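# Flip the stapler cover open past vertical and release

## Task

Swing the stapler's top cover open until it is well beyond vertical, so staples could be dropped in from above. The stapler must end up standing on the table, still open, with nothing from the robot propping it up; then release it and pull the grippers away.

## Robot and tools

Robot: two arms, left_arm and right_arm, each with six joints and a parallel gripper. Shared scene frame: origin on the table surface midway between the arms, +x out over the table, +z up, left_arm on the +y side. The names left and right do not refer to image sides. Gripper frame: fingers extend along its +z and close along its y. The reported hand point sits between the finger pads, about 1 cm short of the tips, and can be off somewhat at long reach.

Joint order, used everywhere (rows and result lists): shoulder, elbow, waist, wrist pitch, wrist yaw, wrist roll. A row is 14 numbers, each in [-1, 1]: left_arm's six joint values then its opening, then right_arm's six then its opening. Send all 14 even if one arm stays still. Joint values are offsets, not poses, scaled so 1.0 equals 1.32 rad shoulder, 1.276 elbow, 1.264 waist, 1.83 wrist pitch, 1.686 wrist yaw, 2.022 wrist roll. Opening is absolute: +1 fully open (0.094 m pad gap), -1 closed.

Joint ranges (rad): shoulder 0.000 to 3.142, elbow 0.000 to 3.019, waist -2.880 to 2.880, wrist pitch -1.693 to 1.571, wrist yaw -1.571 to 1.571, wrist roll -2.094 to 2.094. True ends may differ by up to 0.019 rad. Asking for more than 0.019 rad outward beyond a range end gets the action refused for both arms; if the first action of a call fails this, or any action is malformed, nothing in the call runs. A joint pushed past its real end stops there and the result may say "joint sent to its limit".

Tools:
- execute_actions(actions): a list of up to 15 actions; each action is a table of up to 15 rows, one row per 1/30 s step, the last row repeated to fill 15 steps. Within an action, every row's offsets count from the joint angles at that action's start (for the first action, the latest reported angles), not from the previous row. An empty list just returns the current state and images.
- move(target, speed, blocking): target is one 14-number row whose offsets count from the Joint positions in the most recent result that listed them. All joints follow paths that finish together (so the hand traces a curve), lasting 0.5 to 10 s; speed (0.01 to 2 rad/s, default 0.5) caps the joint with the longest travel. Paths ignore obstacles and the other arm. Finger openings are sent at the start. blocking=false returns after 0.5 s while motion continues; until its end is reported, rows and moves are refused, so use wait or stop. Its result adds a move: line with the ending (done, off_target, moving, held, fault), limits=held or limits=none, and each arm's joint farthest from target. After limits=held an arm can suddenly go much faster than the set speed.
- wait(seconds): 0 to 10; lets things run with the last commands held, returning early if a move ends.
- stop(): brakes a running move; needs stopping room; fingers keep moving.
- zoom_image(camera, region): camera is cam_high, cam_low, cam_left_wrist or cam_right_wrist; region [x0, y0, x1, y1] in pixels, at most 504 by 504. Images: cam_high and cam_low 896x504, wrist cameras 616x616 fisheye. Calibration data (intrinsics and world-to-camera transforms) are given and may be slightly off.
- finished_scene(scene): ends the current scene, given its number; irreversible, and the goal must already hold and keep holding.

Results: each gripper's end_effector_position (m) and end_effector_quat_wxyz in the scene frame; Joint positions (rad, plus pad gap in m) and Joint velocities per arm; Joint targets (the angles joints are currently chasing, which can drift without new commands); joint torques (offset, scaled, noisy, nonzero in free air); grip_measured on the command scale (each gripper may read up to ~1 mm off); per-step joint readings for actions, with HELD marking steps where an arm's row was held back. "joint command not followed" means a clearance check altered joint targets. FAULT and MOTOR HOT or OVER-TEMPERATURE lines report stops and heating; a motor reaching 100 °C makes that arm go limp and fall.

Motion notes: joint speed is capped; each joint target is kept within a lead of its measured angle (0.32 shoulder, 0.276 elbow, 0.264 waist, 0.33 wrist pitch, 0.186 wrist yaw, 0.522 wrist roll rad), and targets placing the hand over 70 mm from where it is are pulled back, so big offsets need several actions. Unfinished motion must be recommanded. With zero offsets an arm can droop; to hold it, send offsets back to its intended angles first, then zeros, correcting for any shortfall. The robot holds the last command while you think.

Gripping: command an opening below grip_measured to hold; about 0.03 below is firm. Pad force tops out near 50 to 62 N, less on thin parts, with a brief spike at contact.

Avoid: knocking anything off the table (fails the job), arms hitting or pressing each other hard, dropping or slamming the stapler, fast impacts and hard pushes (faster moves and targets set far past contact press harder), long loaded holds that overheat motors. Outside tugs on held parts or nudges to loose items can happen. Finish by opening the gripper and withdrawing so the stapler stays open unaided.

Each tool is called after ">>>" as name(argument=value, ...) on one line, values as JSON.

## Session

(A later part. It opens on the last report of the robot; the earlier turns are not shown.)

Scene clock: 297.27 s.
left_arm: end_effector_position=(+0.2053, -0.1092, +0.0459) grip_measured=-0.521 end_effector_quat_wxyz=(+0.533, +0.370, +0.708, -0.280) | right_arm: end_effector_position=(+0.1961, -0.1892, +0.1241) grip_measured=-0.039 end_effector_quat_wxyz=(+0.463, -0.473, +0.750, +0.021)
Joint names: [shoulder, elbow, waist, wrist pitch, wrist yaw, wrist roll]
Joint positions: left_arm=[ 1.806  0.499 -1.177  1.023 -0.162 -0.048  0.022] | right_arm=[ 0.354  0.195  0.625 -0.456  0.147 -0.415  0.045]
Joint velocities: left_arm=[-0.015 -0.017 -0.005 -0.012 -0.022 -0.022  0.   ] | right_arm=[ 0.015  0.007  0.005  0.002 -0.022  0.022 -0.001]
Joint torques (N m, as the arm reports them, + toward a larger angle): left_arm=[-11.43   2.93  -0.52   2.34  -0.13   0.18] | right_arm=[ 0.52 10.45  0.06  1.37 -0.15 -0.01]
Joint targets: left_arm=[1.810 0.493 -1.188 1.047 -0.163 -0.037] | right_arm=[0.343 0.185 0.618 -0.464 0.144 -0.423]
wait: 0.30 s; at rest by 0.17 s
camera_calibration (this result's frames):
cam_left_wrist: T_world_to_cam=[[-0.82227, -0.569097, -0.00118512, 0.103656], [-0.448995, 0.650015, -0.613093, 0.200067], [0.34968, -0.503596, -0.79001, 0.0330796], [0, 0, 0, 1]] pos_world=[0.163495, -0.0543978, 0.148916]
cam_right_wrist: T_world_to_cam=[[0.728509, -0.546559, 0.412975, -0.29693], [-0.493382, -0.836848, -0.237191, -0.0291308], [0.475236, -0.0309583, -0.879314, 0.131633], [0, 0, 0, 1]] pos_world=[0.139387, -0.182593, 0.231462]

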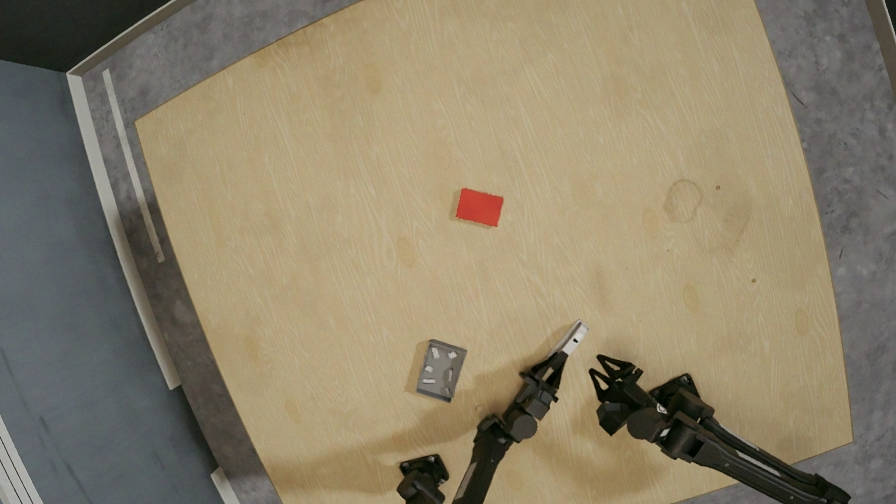

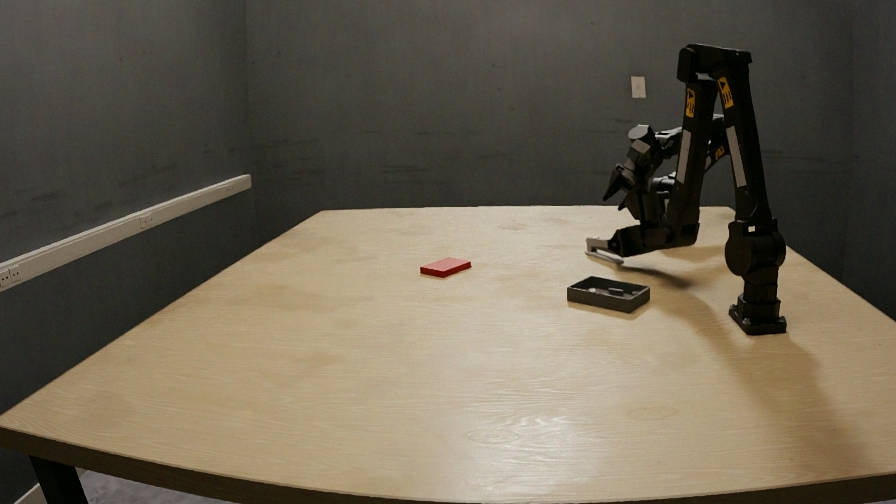

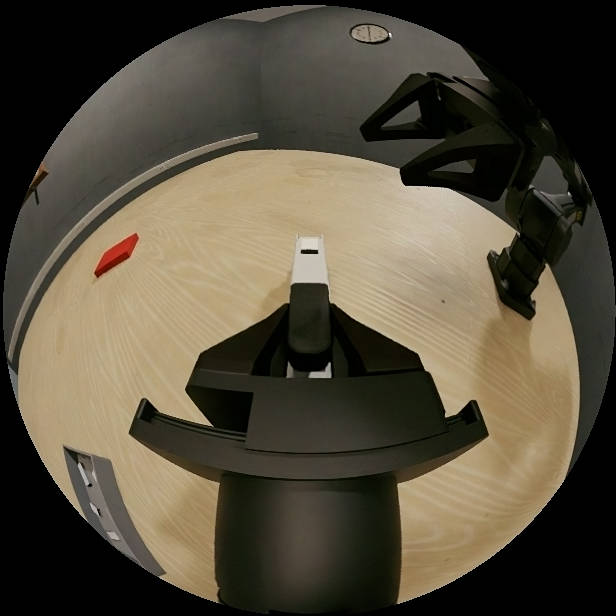

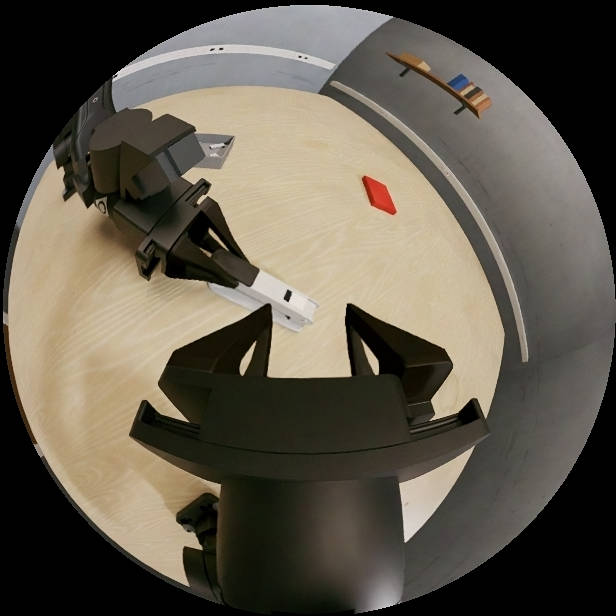

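>>> execute_actions(actions=[[[-0.0204,0.0434,0.0098,-0.0209,0.0018,-0.0048,-0.55,-0.009,-0.0078,-0.0055,-0.0044,-0.0018,-0.004,-0.04],[-0.0294,0.046,0.0101,-0.0352,0.0024,-0.0055,-0.55,-0.009,-0.0078,-0.0055,-0.0044,-0.0018,-0.004,-0.04],[-0.0384,0.0485,0.0105,-0.0494,0.003,-0.0063,-0.55,-0.009,-0.0078,-0.0055,-0.0044,-0.0018,-0.004,-0.04],[-0.0474,0.0511,0.0108,-0.0637,0.0036,-0.007,-0.55,-0.009,-0.0078,-0.0055,-0.0044,-0.0018,-0.004,-0.04],[-0.0565,0.0537,0.0111,-0.078,0.0042,-0.0078,-0.55,-0.009,-0.0078,-0.0055,-0.0044,-0.0018,-0.004,-0.04],[-0.0655,0.0563,0.0114,-0.0923,0.0048,-0.0086,-0.55,-0.009,-0.0078,-0.0055,-0.0044,-0.0018,-0.004,-0.04],[-0.0745,0.0589,0.0117,-0.1066,0.0054,-0.0093,-0.55,-0.009,-0.0078,-0.0055,-0.0044,-0.0018,-0.004,-0.04],[-0.0835,0.0614,0.0121,-0.1208,0.006,-0.0101,-0.55,-0.009,-0.0078,-0.0055,-0.0044,-0.0018,-0.004,-0.04],[-0.0925,0.064,0.0124,-0.1351,0.0066,-0.0108,-0.55,-0.009,-0.0078,-0.0055,-0.0044,-0.0018,-0.004,-0.04],[-0.1015,0.0666,0.0127,-0.1494,0.0072,-0.0116,-0.55,-0.009,-0.0078,-0.0055,-0.0044,-0.0018,-0.004,-0.04],[-0.1105,0.0692,0.013,-0.1637,0.0078,-0.0124,-0.55,-0.009,-0.0078,-0.0055,-0.0044,-0.0018,-0.004,-0.04],[-0.1195,0.0718,0.0133,-0.178,0.0084,-0.0131,-0.55,-0.009,-0.0078,-0.0055,-0.0044,-0.0018,-0.004,-0.04]]])

>>> wait(seconds=0.4)

Scene clock: 355.30 s.
left_arm: end_effector_position=(+0.2081, -0.1142, +0.0592) grip_measured=-0.522 end_effector_quat_wxyz=(+0.488, +0.389, +0.739, -0.255) | right_arm: end_effector_position=(+0.1961, -0.1892, +0.1241) grip_measured=-0.039 end_effector_quat_wxyz=(+0.463, -0.473, +0.750, +0.021)
Joint names: [shoulder, elbow, waist, wrist pitch, wrist yaw, wrist roll]
Joint positions: left_arm=[ 1.668  0.546 -1.172  0.712 -0.149 -0.061  0.022] | right_arm=[ 0.354  0.195  0.625 -0.456  0.147 -0.415  0.045]
Joint velocities: left_arm=[-0.103  0.002 -0.015 -0.203 -0.007  0.022 -0.001] | right_arm=[ 0.005  0.012 -0.005 -0.012  0.051 -0.022  0.001]
Joint torques (N m, as the arm reports them, + toward a larger angle): left_arm=[-12.07   7.92   1.25   1.64   0.    -0.02] | right_arm=[ 0.52 10.44  0.04  1.35 -0.13 -0.01]
Joint targets: left_arm=[1.648 0.591 -1.160 0.697 -0.147 -0.075] | right_arm=[0.343 0.185 0.618 -0.464 0.144 -0.423]
Step readings (joint positions):
0: left_arm=[1.806 0.499 -1.177 1.023 -0.162 -0.048] | right_arm=[0.354 0.195 0.625 -0.456 0.147 -0.415]
1: left_arm=[1.805 0.501 -1.177 1.019 -0.161 -0.049] | right_arm=[0.354 0.195 0.625 -0.456 0.147 -0.415]
2: left_arm=[1.800 0.503 -1.177 1.008 -0.161 -0.049] | right_arm=[0.354 0.195 0.625 -0.456 0.147 -0.415]
4: left_arm=[1.782 0.509 -1.177 0.968 -0.161 -0.050] | right_arm=[0.354 0.195 0.625 -0.456 0.147 -0.415]
8: left_arm=[1.735 0.525 -1.175 0.863 -0.156 -0.053] | right_arm=[0.354 0.195 0.625 -0.456 0.147 -0.415]
15: Joint positions above
camera_calibration (this result's frames):
cam_left_wrist: T_world_to_cam=[[-0.824022, -0.566528, -0.00586696, 0.104066], [-0.485104, 0.710863, -0.509262, 0.22099], [0.292682, -0.416797, -0.860592, 0.0660261], [0, 0, 0, 1]] pos_world=[0.173631, -0.0706183, 0.169974]
cam_right_wrist: T_world_to_cam=[[0.728509, -0.546559, 0.412975, -0.29693], [-0.493382, -0.836848, -0.237191, -0.0291308], [0.475236, -0.0309583, -0.879314, 0.131633], [0, 0, 0, 1]] pos_world=[0.139387, -0.182593, 0.231462]

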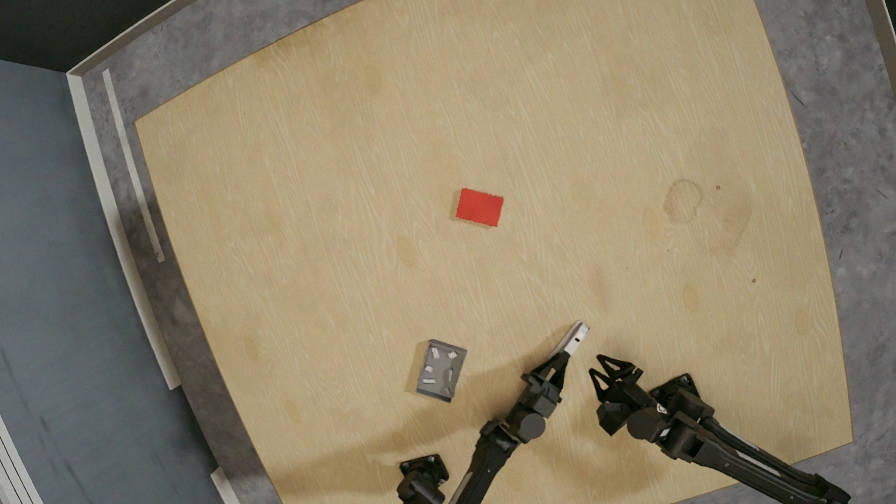

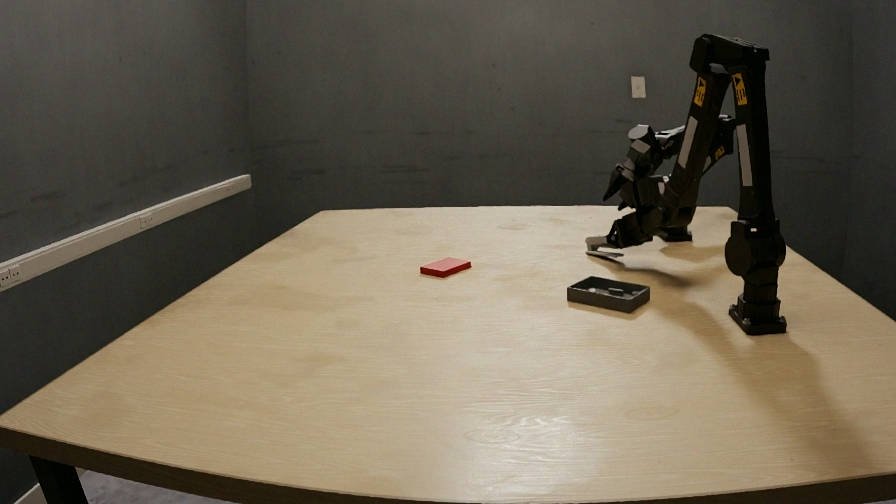

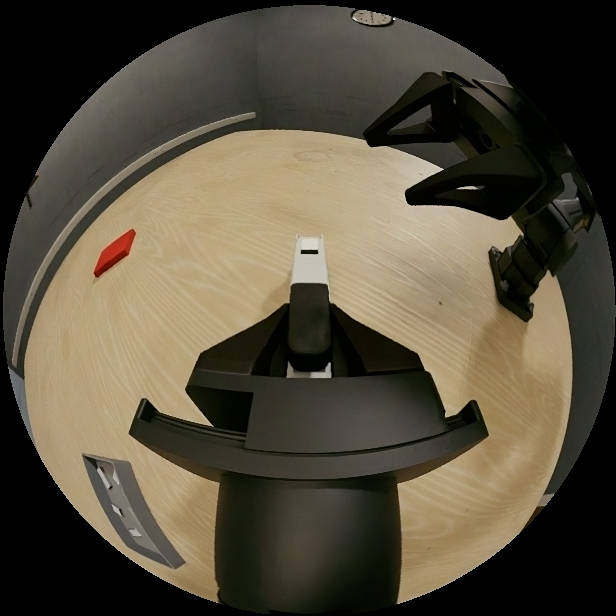

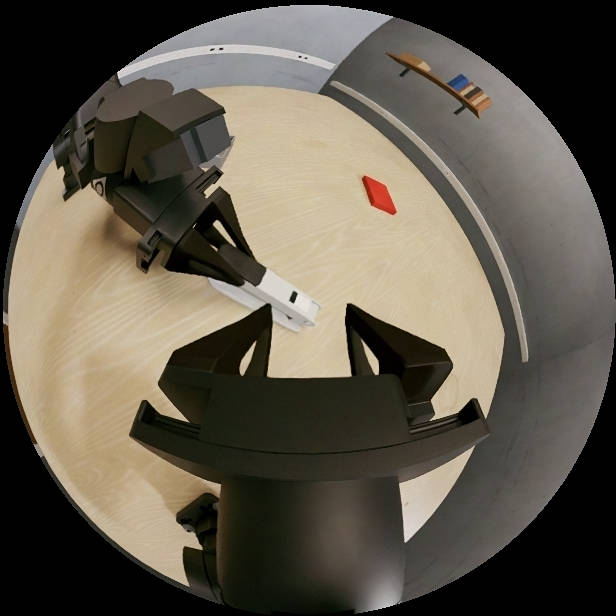

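Scene clock: 355.70 s.
left_arm: end_effector_position=(+0.2078, -0.1137, +0.0585) grip_measured=-0.522 end_effector_quat_wxyz=(+0.485, +0.389, +0.740, -0.255) | right_arm: end_effector_position=(+0.1961, -0.1892, +0.1241) grip_measured=-0.039 end_effector_quat_wxyz=(+0.463, -0.473, +0.750, +0.021)
Joint names: [shoulder, elbow, waist, wrist pitch, wrist yaw, wrist roll]
Joint positions: left_arm=[ 1.666  0.546 -1.172  0.705 -0.149 -0.064  0.022] | right_arm=[ 0.354  0.195  0.625 -0.456  0.147 -0.415  0.045]
Joint velocities: left_arm=[ 0.015 -0.002 -0.005  0.002 -0.037 -0.066 -0.   ] | right_arm=[ 0.005  0.002  0.005  0.002  0.081  0.007 -0.001]
Joint torques (N m, as the arm reports them, + toward a larger angle): left_arm=[-13.09   8.01   1.64   1.35   0.03  -0.02] | right_arm=[ 0.48 10.44  0.06  1.36 -0.13 -0.01]
Joint targets: left_arm=[1.648 0.591 -1.160 0.697 -0.147 -0.075] | right_arm=[0.343 0.185 0.618 -0.464 0.144 -0.423]
wait: 0.40 s; at rest by 0.23 s
camera_calibration (this result's frames):
cam_left_wrist: T_world_to_cam=[[-0.823556, -0.567223, -0.00377129, 0.10379], [-0.488114, 0.712052, -0.504705, 0.220648], [0.288965, -0.413812, -0.863284, 0.0669979], [0, 0, 0, 1]] pos_world=[0.173818, -0.0705163, 0.169592]
cam_right_wrist: T_world_to_cam=[[0.728509, -0.546559, 0.412975, -0.29693], [-0.493382, -0.836848, -0.237191, -0.0291308], [0.475236, -0.0309583, -0.879314, 0.131633], [0, 0, 0, 1]] pos_world=[0.139387, -0.182593, 0.231462]

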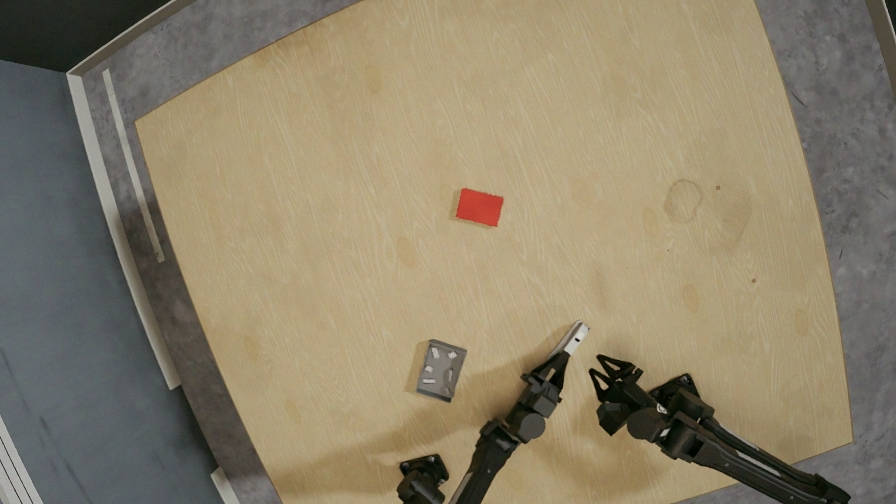

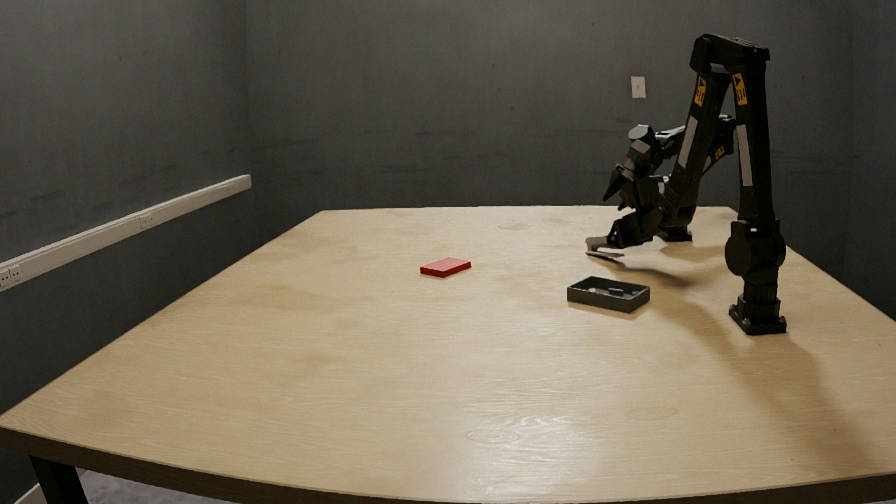

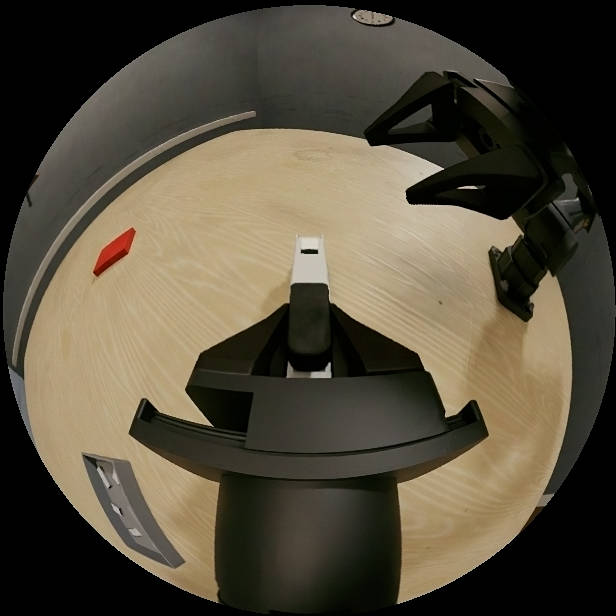

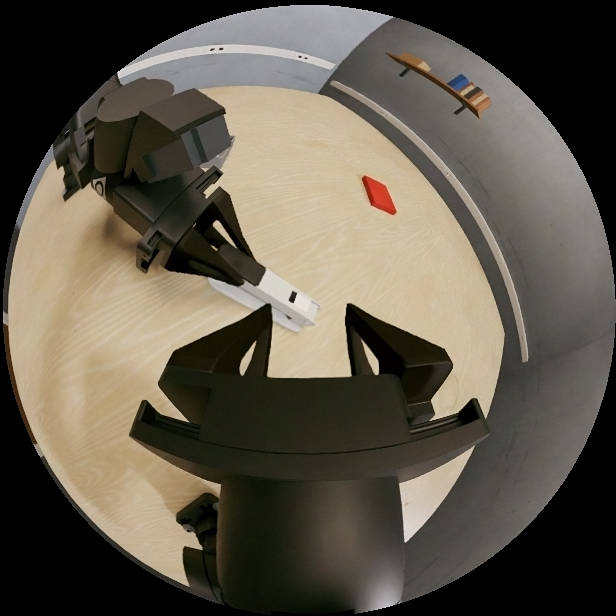

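>>> zoom_image(camera="cam_low", region=[560, 210, 680, 280])

>>> zoom_image(camera="cam_right_wrist", region=[150, 200, 340, 340])

Region (560, 210, 680, 280) of cam_low's 896x504 image, scaled by 4.200, with more detail than that image has; it fills the top 294 rows of this view, and the rest is white.

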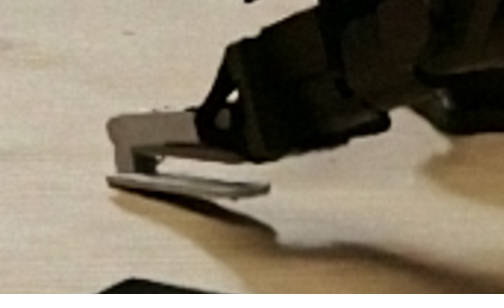

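Region (150, 200, 340, 340) of cam_right_wrist's 616x616 image, scaled by 2.653, with more detail than that image has; it fills the top 371 rows of this view, and the rest is white.

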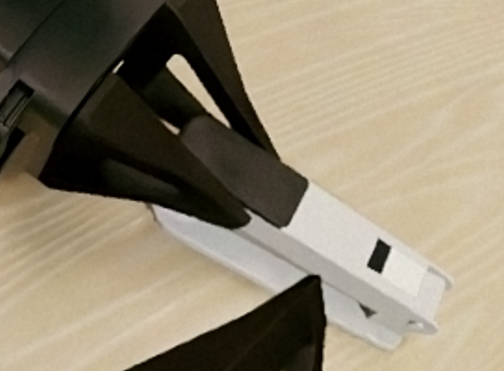

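>>> move(target=[0.1091,-0.0415,-0.0134,0.1869,-0.0089,0.0134,-0.55,0.3603,-0.0411,0.0136,0.1675,-0.0125,0.9021,-1.0], speed=1.3)

Scene clock: 411.70 s.
left_arm: end_effector_position=(+0.2049, -0.1094, +0.0460) grip_measured=-0.522 end_effector_quat_wxyz=(+0.532, +0.370, +0.708, -0.281) | right_arm: end_effector_position=(+0.2001, -0.1778, +0.0360) grip_measured=-0.996 end_effector_quat_wxyz=(+0.218, +0.300, +0.881, +0.293)
Joint names: [shoulder, elbow, waist, wrist pitch, wrist yaw, wrist roll]
Joint positions: left_arm=[ 1.805  0.499 -1.177  1.02  -0.16  -0.05   0.022] | right_arm=[ 0.821  0.151  0.633 -0.162  0.13   1.4    0.   ]
Joint velocities: left_arm=[ 0.005 -0.007 -0.005  0.002 -0.066  0.022 -0.001] | right_arm=[-0.005  0.002  0.005  0.007  0.022  0.022 -0.001]
Joint torques (N m, as the arm reports them, + toward a larger angle): left_arm=[-10.99   2.91  -0.33   2.46  -0.2    0.2 ] | right_arm=[-0.81  8.39  1.43  1.87 -0.05  0.06]
Joint targets: left_arm=[1.810 0.493 -1.189 1.047 -0.164 -0.037] | right_arm=[0.830 0.143 0.642 -0.149 0.127 1.409]
move: off_target (left_arm); limits=none; left_arm: farthest joint: the wrist pitch, 0.027 radians from its target (0.342 radians at the start); right_arm: farthest joint: the wrist pitch, 0.012 radians from its target (0.306 radians at the start)
camera_calibration (this result's frames):
cam_left_wrist: T_world_to_cam=[[-0.822812, -0.568314, 0.000772197, 0.103383], [-0.449775, 0.650358, -0.612158, 0.200164], [0.347396, -0.504038, -0.790735, 0.0335963], [0, 0, 0, 1]] pos_world=[0.163422, -0.0544905, 0.149018]
cam_right_wrist: T_world_to_cam=[[-0.39453, -0.654155, -0.645312, -0.0136099], [-0.918591, 0.298477, 0.259039, 0.230565], [0.0231595, 0.694976, -0.718659, 0.26632], [0, 0, 0, 1]] pos_world=[0.200258, -0.262808, 0.122886]

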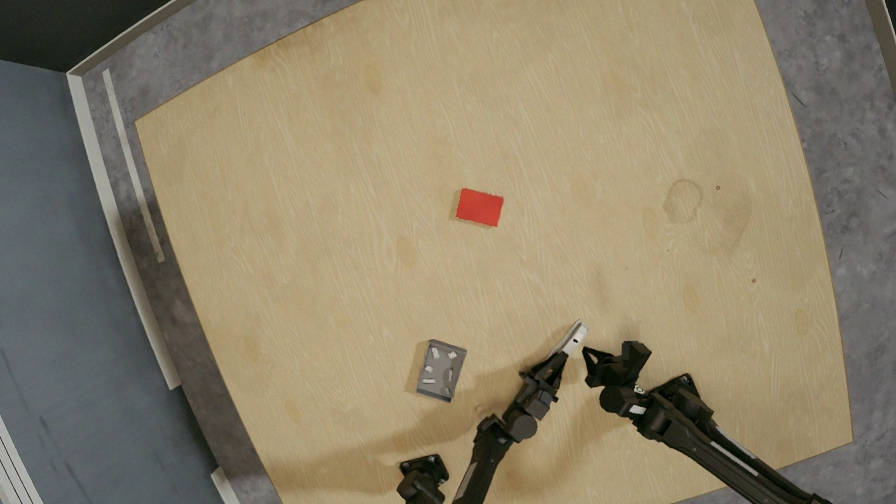

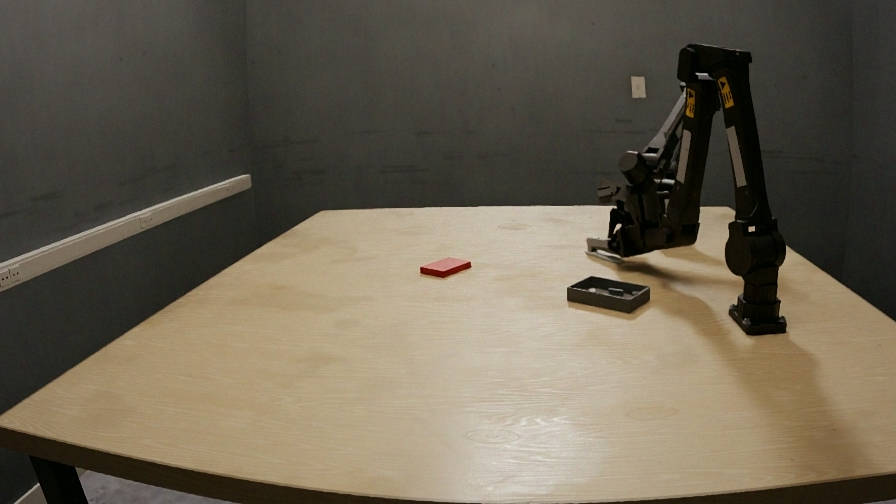

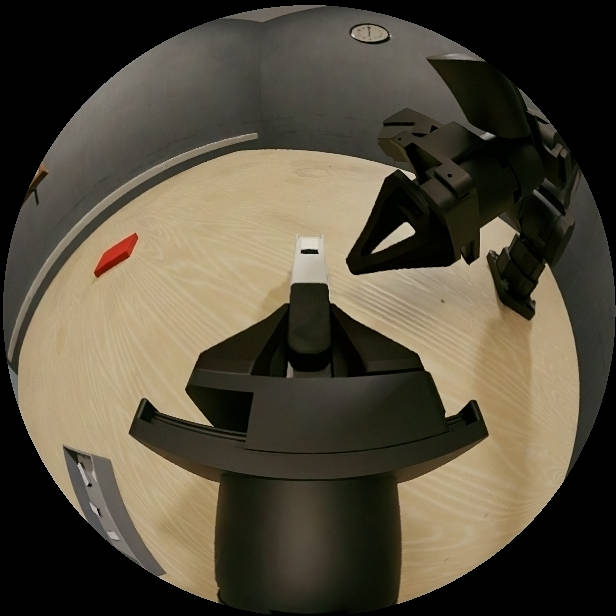

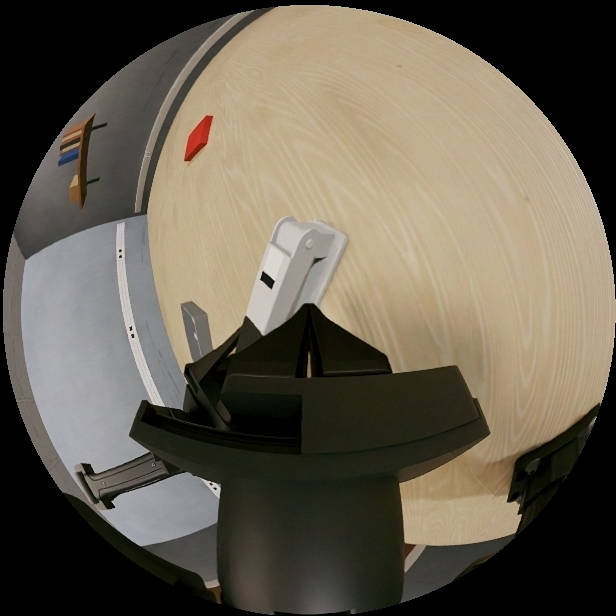

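>>> zoom_image(camera="cam_right_wrist", region=[220, 200, 400, 360])

>>> zoom_image(camera="cam_left_wrist", region=[260, 200, 440, 390])

Region (220, 200, 400, 360) of cam_right_wrist's 616x616 image, scaled by 2.800, with more detail than that image has.

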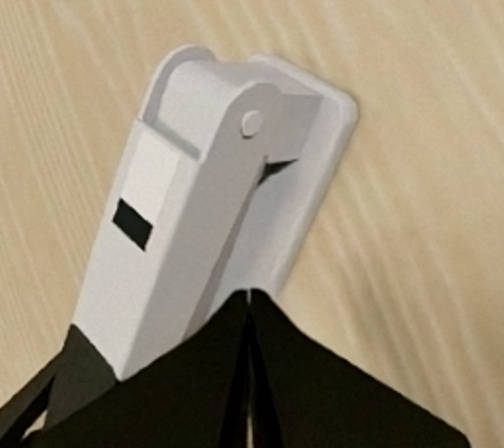

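Region (260, 200, 440, 390) of cam_left_wrist's 616x616 image, scaled by 2.653, with more detail than that image has; it fills the left 477 columns of this view, and the rest is white.

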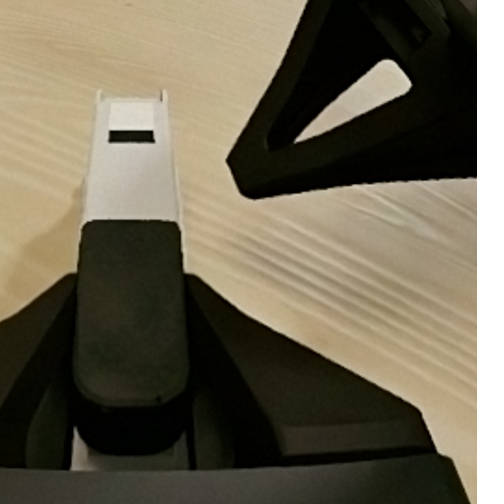

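>>> execute_actions(actions=[[[0.0038,-0.0047,-0.0095,0.0148,-0.0024,0.0064,-0.55,0.0138,-0.0071,-0.0068,0.0127,-0.0021,0.0045,-1.0],[0.0038,-0.0047,-0.0095,0.0148,-0.0024,0.0064,-0.55,0.0208,-0.008,-0.0073,0.0184,-0.0023,0.0045,-1.0],[0.0038,-0.0047,-0.0095,0.0148,-0.0024,0.0064,-0.55,0.0278,-0.0088,-0.0079,0.024,-0.0026,0.0045,-1.0],[0.0038,-0.0047,-0.0095,0.0148,-0.0024,0.0064,-0.55,0.0348,-0.0097,-0.0084,0.0296,-0.0028,0.0045,-1.0],[0.0038,-0.0047,-0.0095,0.0148,-0.0024,0.0064,-0.55,0.0418,-0.0105,-0.0089,0.0353,-0.0031,0.0045,-1.0],[0.0038,-0.0047,-0.0095,0.0148,-0.0024,0.0064,-0.55,0.0488,-0.0114,-0.0094,0.0409,-0.0034,0.0045,-1.0],[0.0038,-0.0047,-0.0095,0.0148,-0.0024,0.0064,-0.55,0.0558,-0.0122,-0.01,0.0465,-0.0036,0.0045,-1.0],[0.0038,-0.0047,-0.0095,0.0148,-0.0024,0.0064,-0.55,0.0628,-0.0131,-0.0105,0.0522,-0.0039,0.0045,-1.0],[0.0038,-0.0047,-0.0095,0.0148,-0.0024,0.0064,-0.55,0.0698,-0.0139,-0.011,0.0578,-0.0041,0.0045,-1.0],[0.0038,-0.0047,-0.0095,0.0148,-0.0024,0.0064,-0.55,0.0768,-0.0148,-0.0115,0.0634,-0.0044,0.0045,-1.0],[0.0038,-0.0047,-0.0095,0.0148,-0.0024,0.0064,-0.55,0.0838,-0.0156,-0.0121,0.0691,-0.0047,0.0045,-1.0],[0.0038,-0.0047,-0.0095,0.0148,-0.0024,0.0064,-0.55,0.0908,-0.0165,-0.0126,0.0747,-0.0049,0.0045,-1.0],[0.0038,-0.0047,-0.0095,0.0148,-0.0024,0.0064,-0.55,0.0977,-0.0173,-0.0131,0.0803,-0.0052,0.0045,-1.0]]])

>>> wait(seconds=0.4)

Scene clock: 445.43 s.
left_arm: end_effector_position=(+0.2050, -0.1093, +0.0460) grip_measured=-0.522 end_effector_quat_wxyz=(+0.532, +0.370, +0.708, -0.280) | right_arm: end_effector_position=(+0.2048, -0.1748, +0.0211) grip_measured=-0.996 end_effector_quat_wxyz=(+0.217, +0.302, +0.881, +0.293)
Joint names: [shoulder, elbow, waist, wrist pitch, wrist yaw, wrist roll]
Joint positions: left_arm=[ 1.805  0.499 -1.177  1.02  -0.161 -0.05   0.022] | right_arm=[ 0.936  0.138  0.626 -0.035  0.125  1.401  0.   ]
Joint velocities: left_arm=[-0.005  0.002 -0.005 -0.002 -0.081  0.007 -0.002] | right_arm=[ 0.142 -0.012 -0.024  0.115 -0.022 -0.051 -0.001]
Joint torques (N m, as the arm reports them, + toward a larger angle): left_arm=[-11.15   3.    -0.37   2.49  -0.23   0.19] | right_arm=[-2.1   7.55 -0.51  1.92 -0.05  0.06]
Joint targets: left_arm=[1.810 0.493 -1.189 1.047 -0.164 -0.037] | right_arm=[0.950 0.129 0.617 -0.015 0.122 1.409]
Step readings (joint positions):
0: left_arm=[1.805 0.499 -1.177 1.020 -0.160 -0.050] | right_arm=[0.821 0.151 0.633 -0.162 0.130 1.401]
1: left_arm=[1.805 0.499 -1.177 1.020 -0.160 -0.050] | right_arm=[0.821 0.151 0.633 -0.160 0.130 1.401]
2: left_arm=[1.805 0.499 -1.177 1.020 -0.161 -0.050] | right_arm=[0.823 0.150 0.633 -0.155 0.130 1.401]
4: left_arm=[1.805 0.499 -1.177 1.020 -0.161 -0.050] | right_arm=[0.833 0.150 0.633 -0.139 0.130 1.401]
8: left_arm=[1.805 0.499 -1.177 1.020 -0.161 -0.050] | right_arm=[0.872 0.147 0.631 -0.099 0.128 1.401]
15: Joint positions above
camera_calibration (this result's frames):
cam_left_wrist: T_world_to_cam=[[-0.822664, -0.568528, 0.000300036, 0.103416], [-0.4497, 0.650396, -0.612173, 0.200156], [0.347842, -0.503747, -0.790724, 0.0335378], [0, 0, 0, 1]] pos_world=[0.163421, -0.054491, 0.149018]
cam_right_wrist: T_world_to_cam=[[-0.400012, -0.651141, -0.644985, -0.0177348], [-0.916211, 0.302077, 0.263263, 0.237832], [0.0234141, 0.69625, -0.717417, 0.25359], [0, 0, 0, 1]] pos_world=[0.204873, -0.259954, 0.107879]

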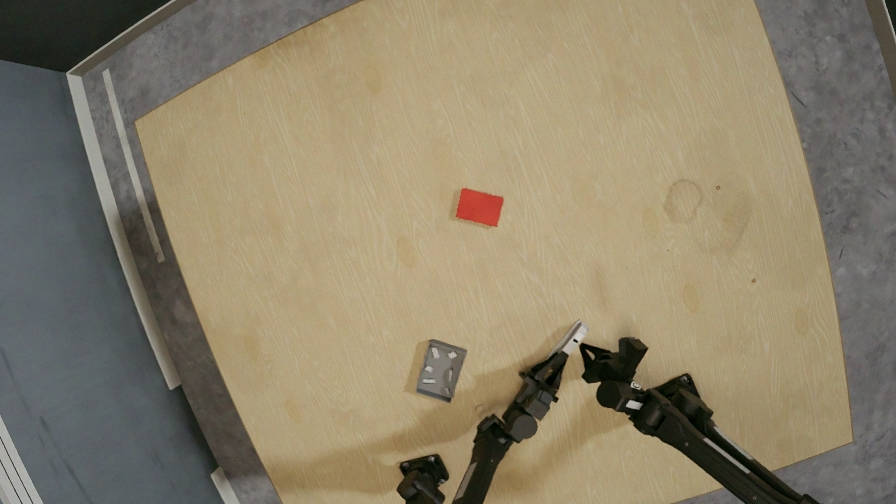

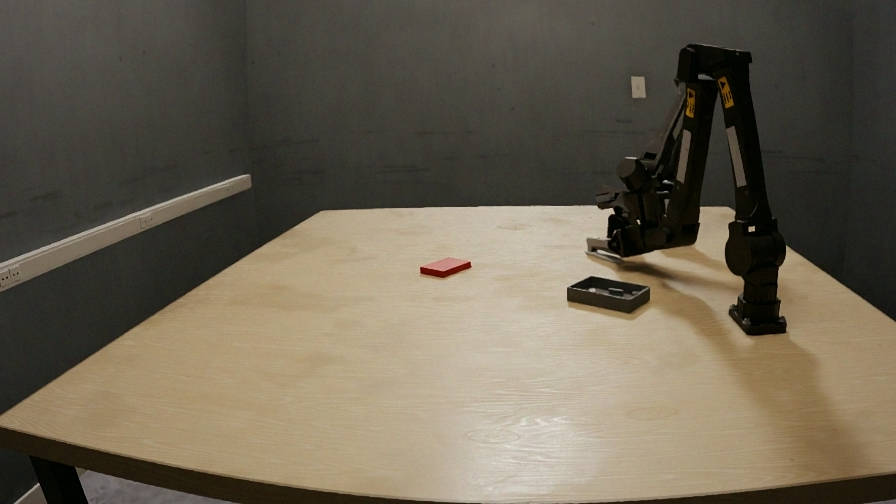

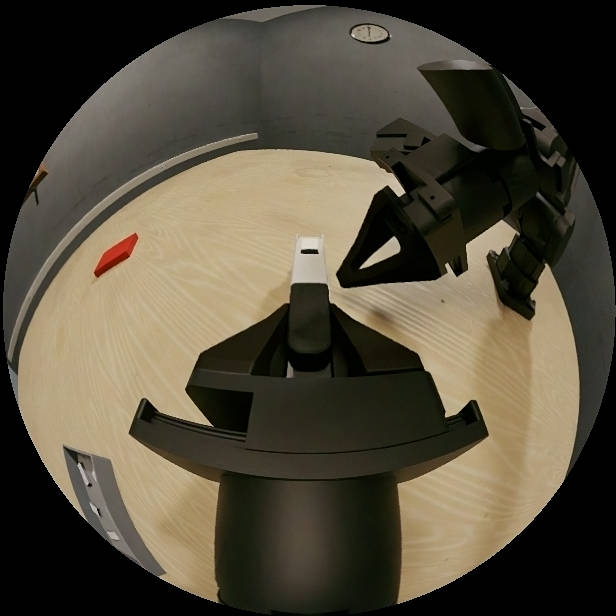

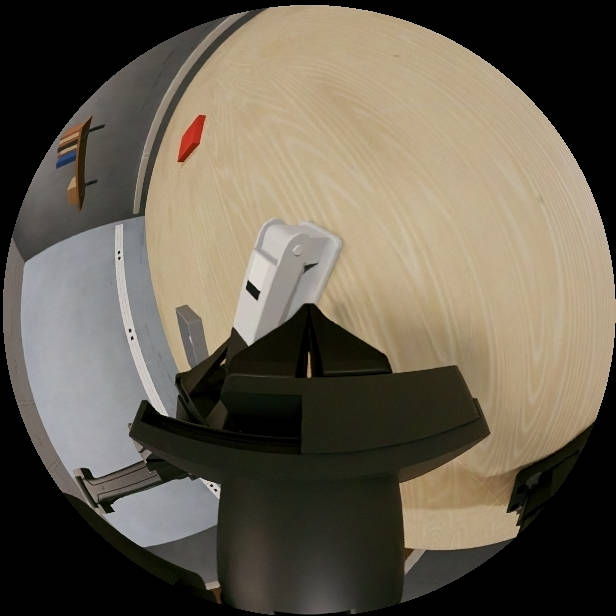

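Scene clock: 445.83 s.
left_arm: end_effector_position=(+0.2050, -0.1093, +0.0460) grip_measured=-0.522 end_effector_quat_wxyz=(+0.532, +0.370, +0.708, -0.280) | right_arm: end_effector_position=(+0.2052, -0.1745, +0.0208) grip_measured=-0.996 end_effector_quat_wxyz=(+0.217, +0.303, +0.880, +0.294)
Joint names: [shoulder, elbow, waist, wrist pitch, wrist yaw, wrist roll]
Joint positions: left_arm=[ 1.805  0.499 -1.177  1.02  -0.161 -0.05   0.022] | right_arm=[ 0.941  0.137  0.626 -0.028  0.125  1.401  0.   ]
Joint velocities: left_arm=[-0.015  0.007 -0.005 -0.007 -0.007  0.037 -0.002] | right_arm=[-0.024 -0.012 -0.015  0.007  0.037 -0.051 -0.001]
Joint torques (N m, as the arm reports them, + toward a larger angle): left_arm=[-11.39   2.96  -0.22   2.52  -0.22   0.18] | right_arm=[-1.81  7.5  -0.09  1.88 -0.04  0.05]
Joint targets: left_arm=[1.810 0.493 -1.189 1.047 -0.164 -0.037] | right_arm=[0.949 0.129 0.617 -0.015 0.122 1.410]
wait: 0.40 s; at rest by 0.30 s
camera_calibration (this result's frames):
cam_left_wrist: T_world_to_cam=[[-0.822664, -0.568528, 0.000300036, 0.103416], [-0.4497, 0.650396, -0.612173, 0.200156], [0.347842, -0.503747, -0.790724, 0.0335378], [0, 0, 0, 1]] pos_world=[0.163421, -0.054491, 0.149018]
cam_right_wrist: T_world_to_cam=[[-0.399668, -0.649866, -0.646482, -0.0174509], [-0.916326, 0.302272, 0.262637, 0.238302], [0.0247342, 0.697356, -0.716298, 0.25303], [0, 0, 0, 1]] pos_world=[0.205129, -0.259824, 0.107376]

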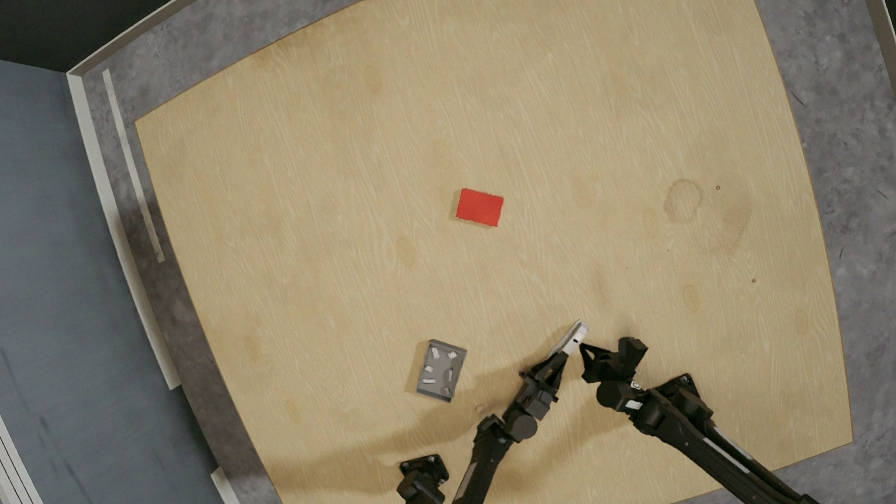

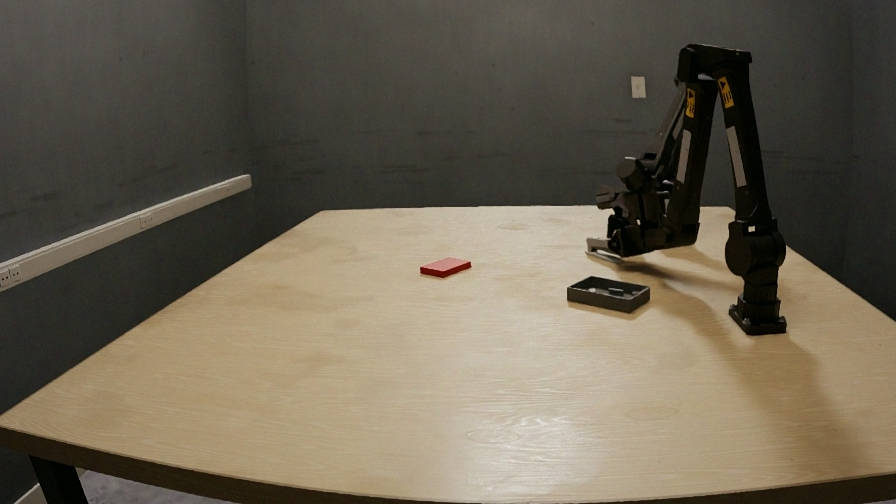

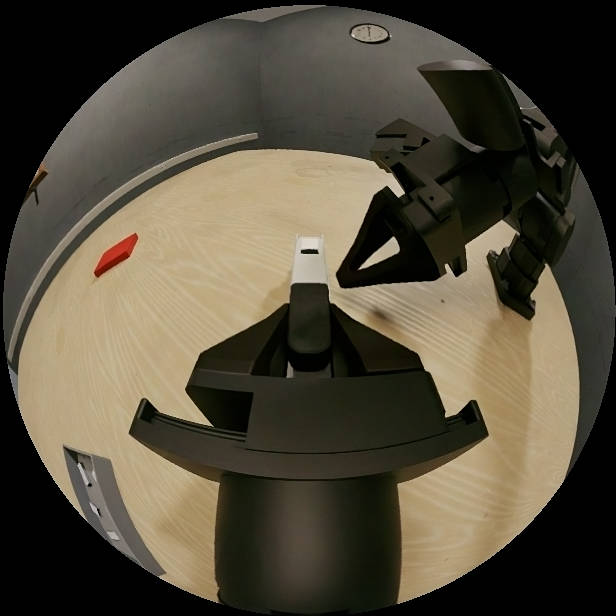

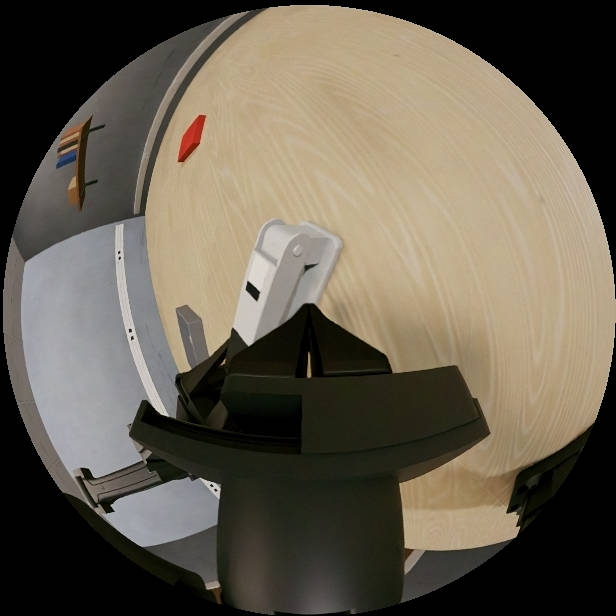

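>>> zoom_image(camera="cam_right_wrist", region=[220, 200, 400, 360])

>>> zoom_image(camera="cam_left_wrist", region=[270, 220, 410, 340])

Region (220, 200, 400, 360) of cam_right_wrist's 616x616 image, scaled by 2.800, with more detail than that image has.

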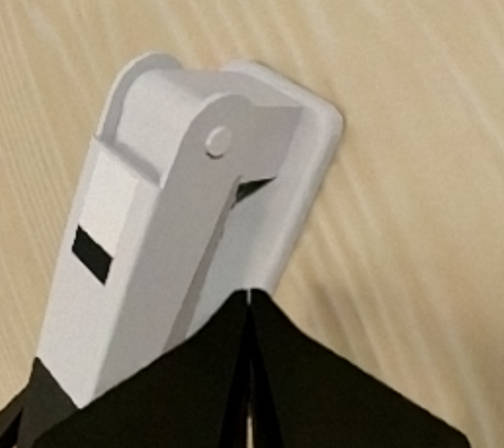

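Region (270, 220, 410, 340) of cam_left_wrist's 616x616 image, scaled by 3.600, with more detail than that image has; it fills the top 432 rows of this view, and the rest is white.

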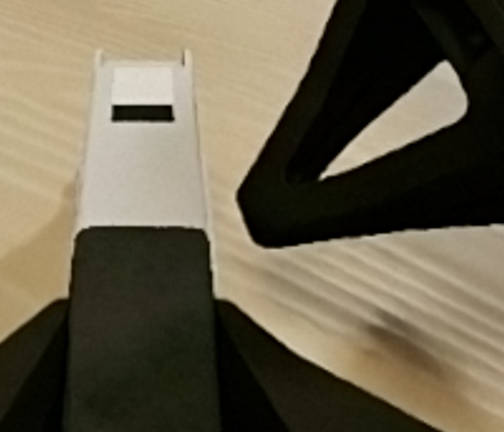

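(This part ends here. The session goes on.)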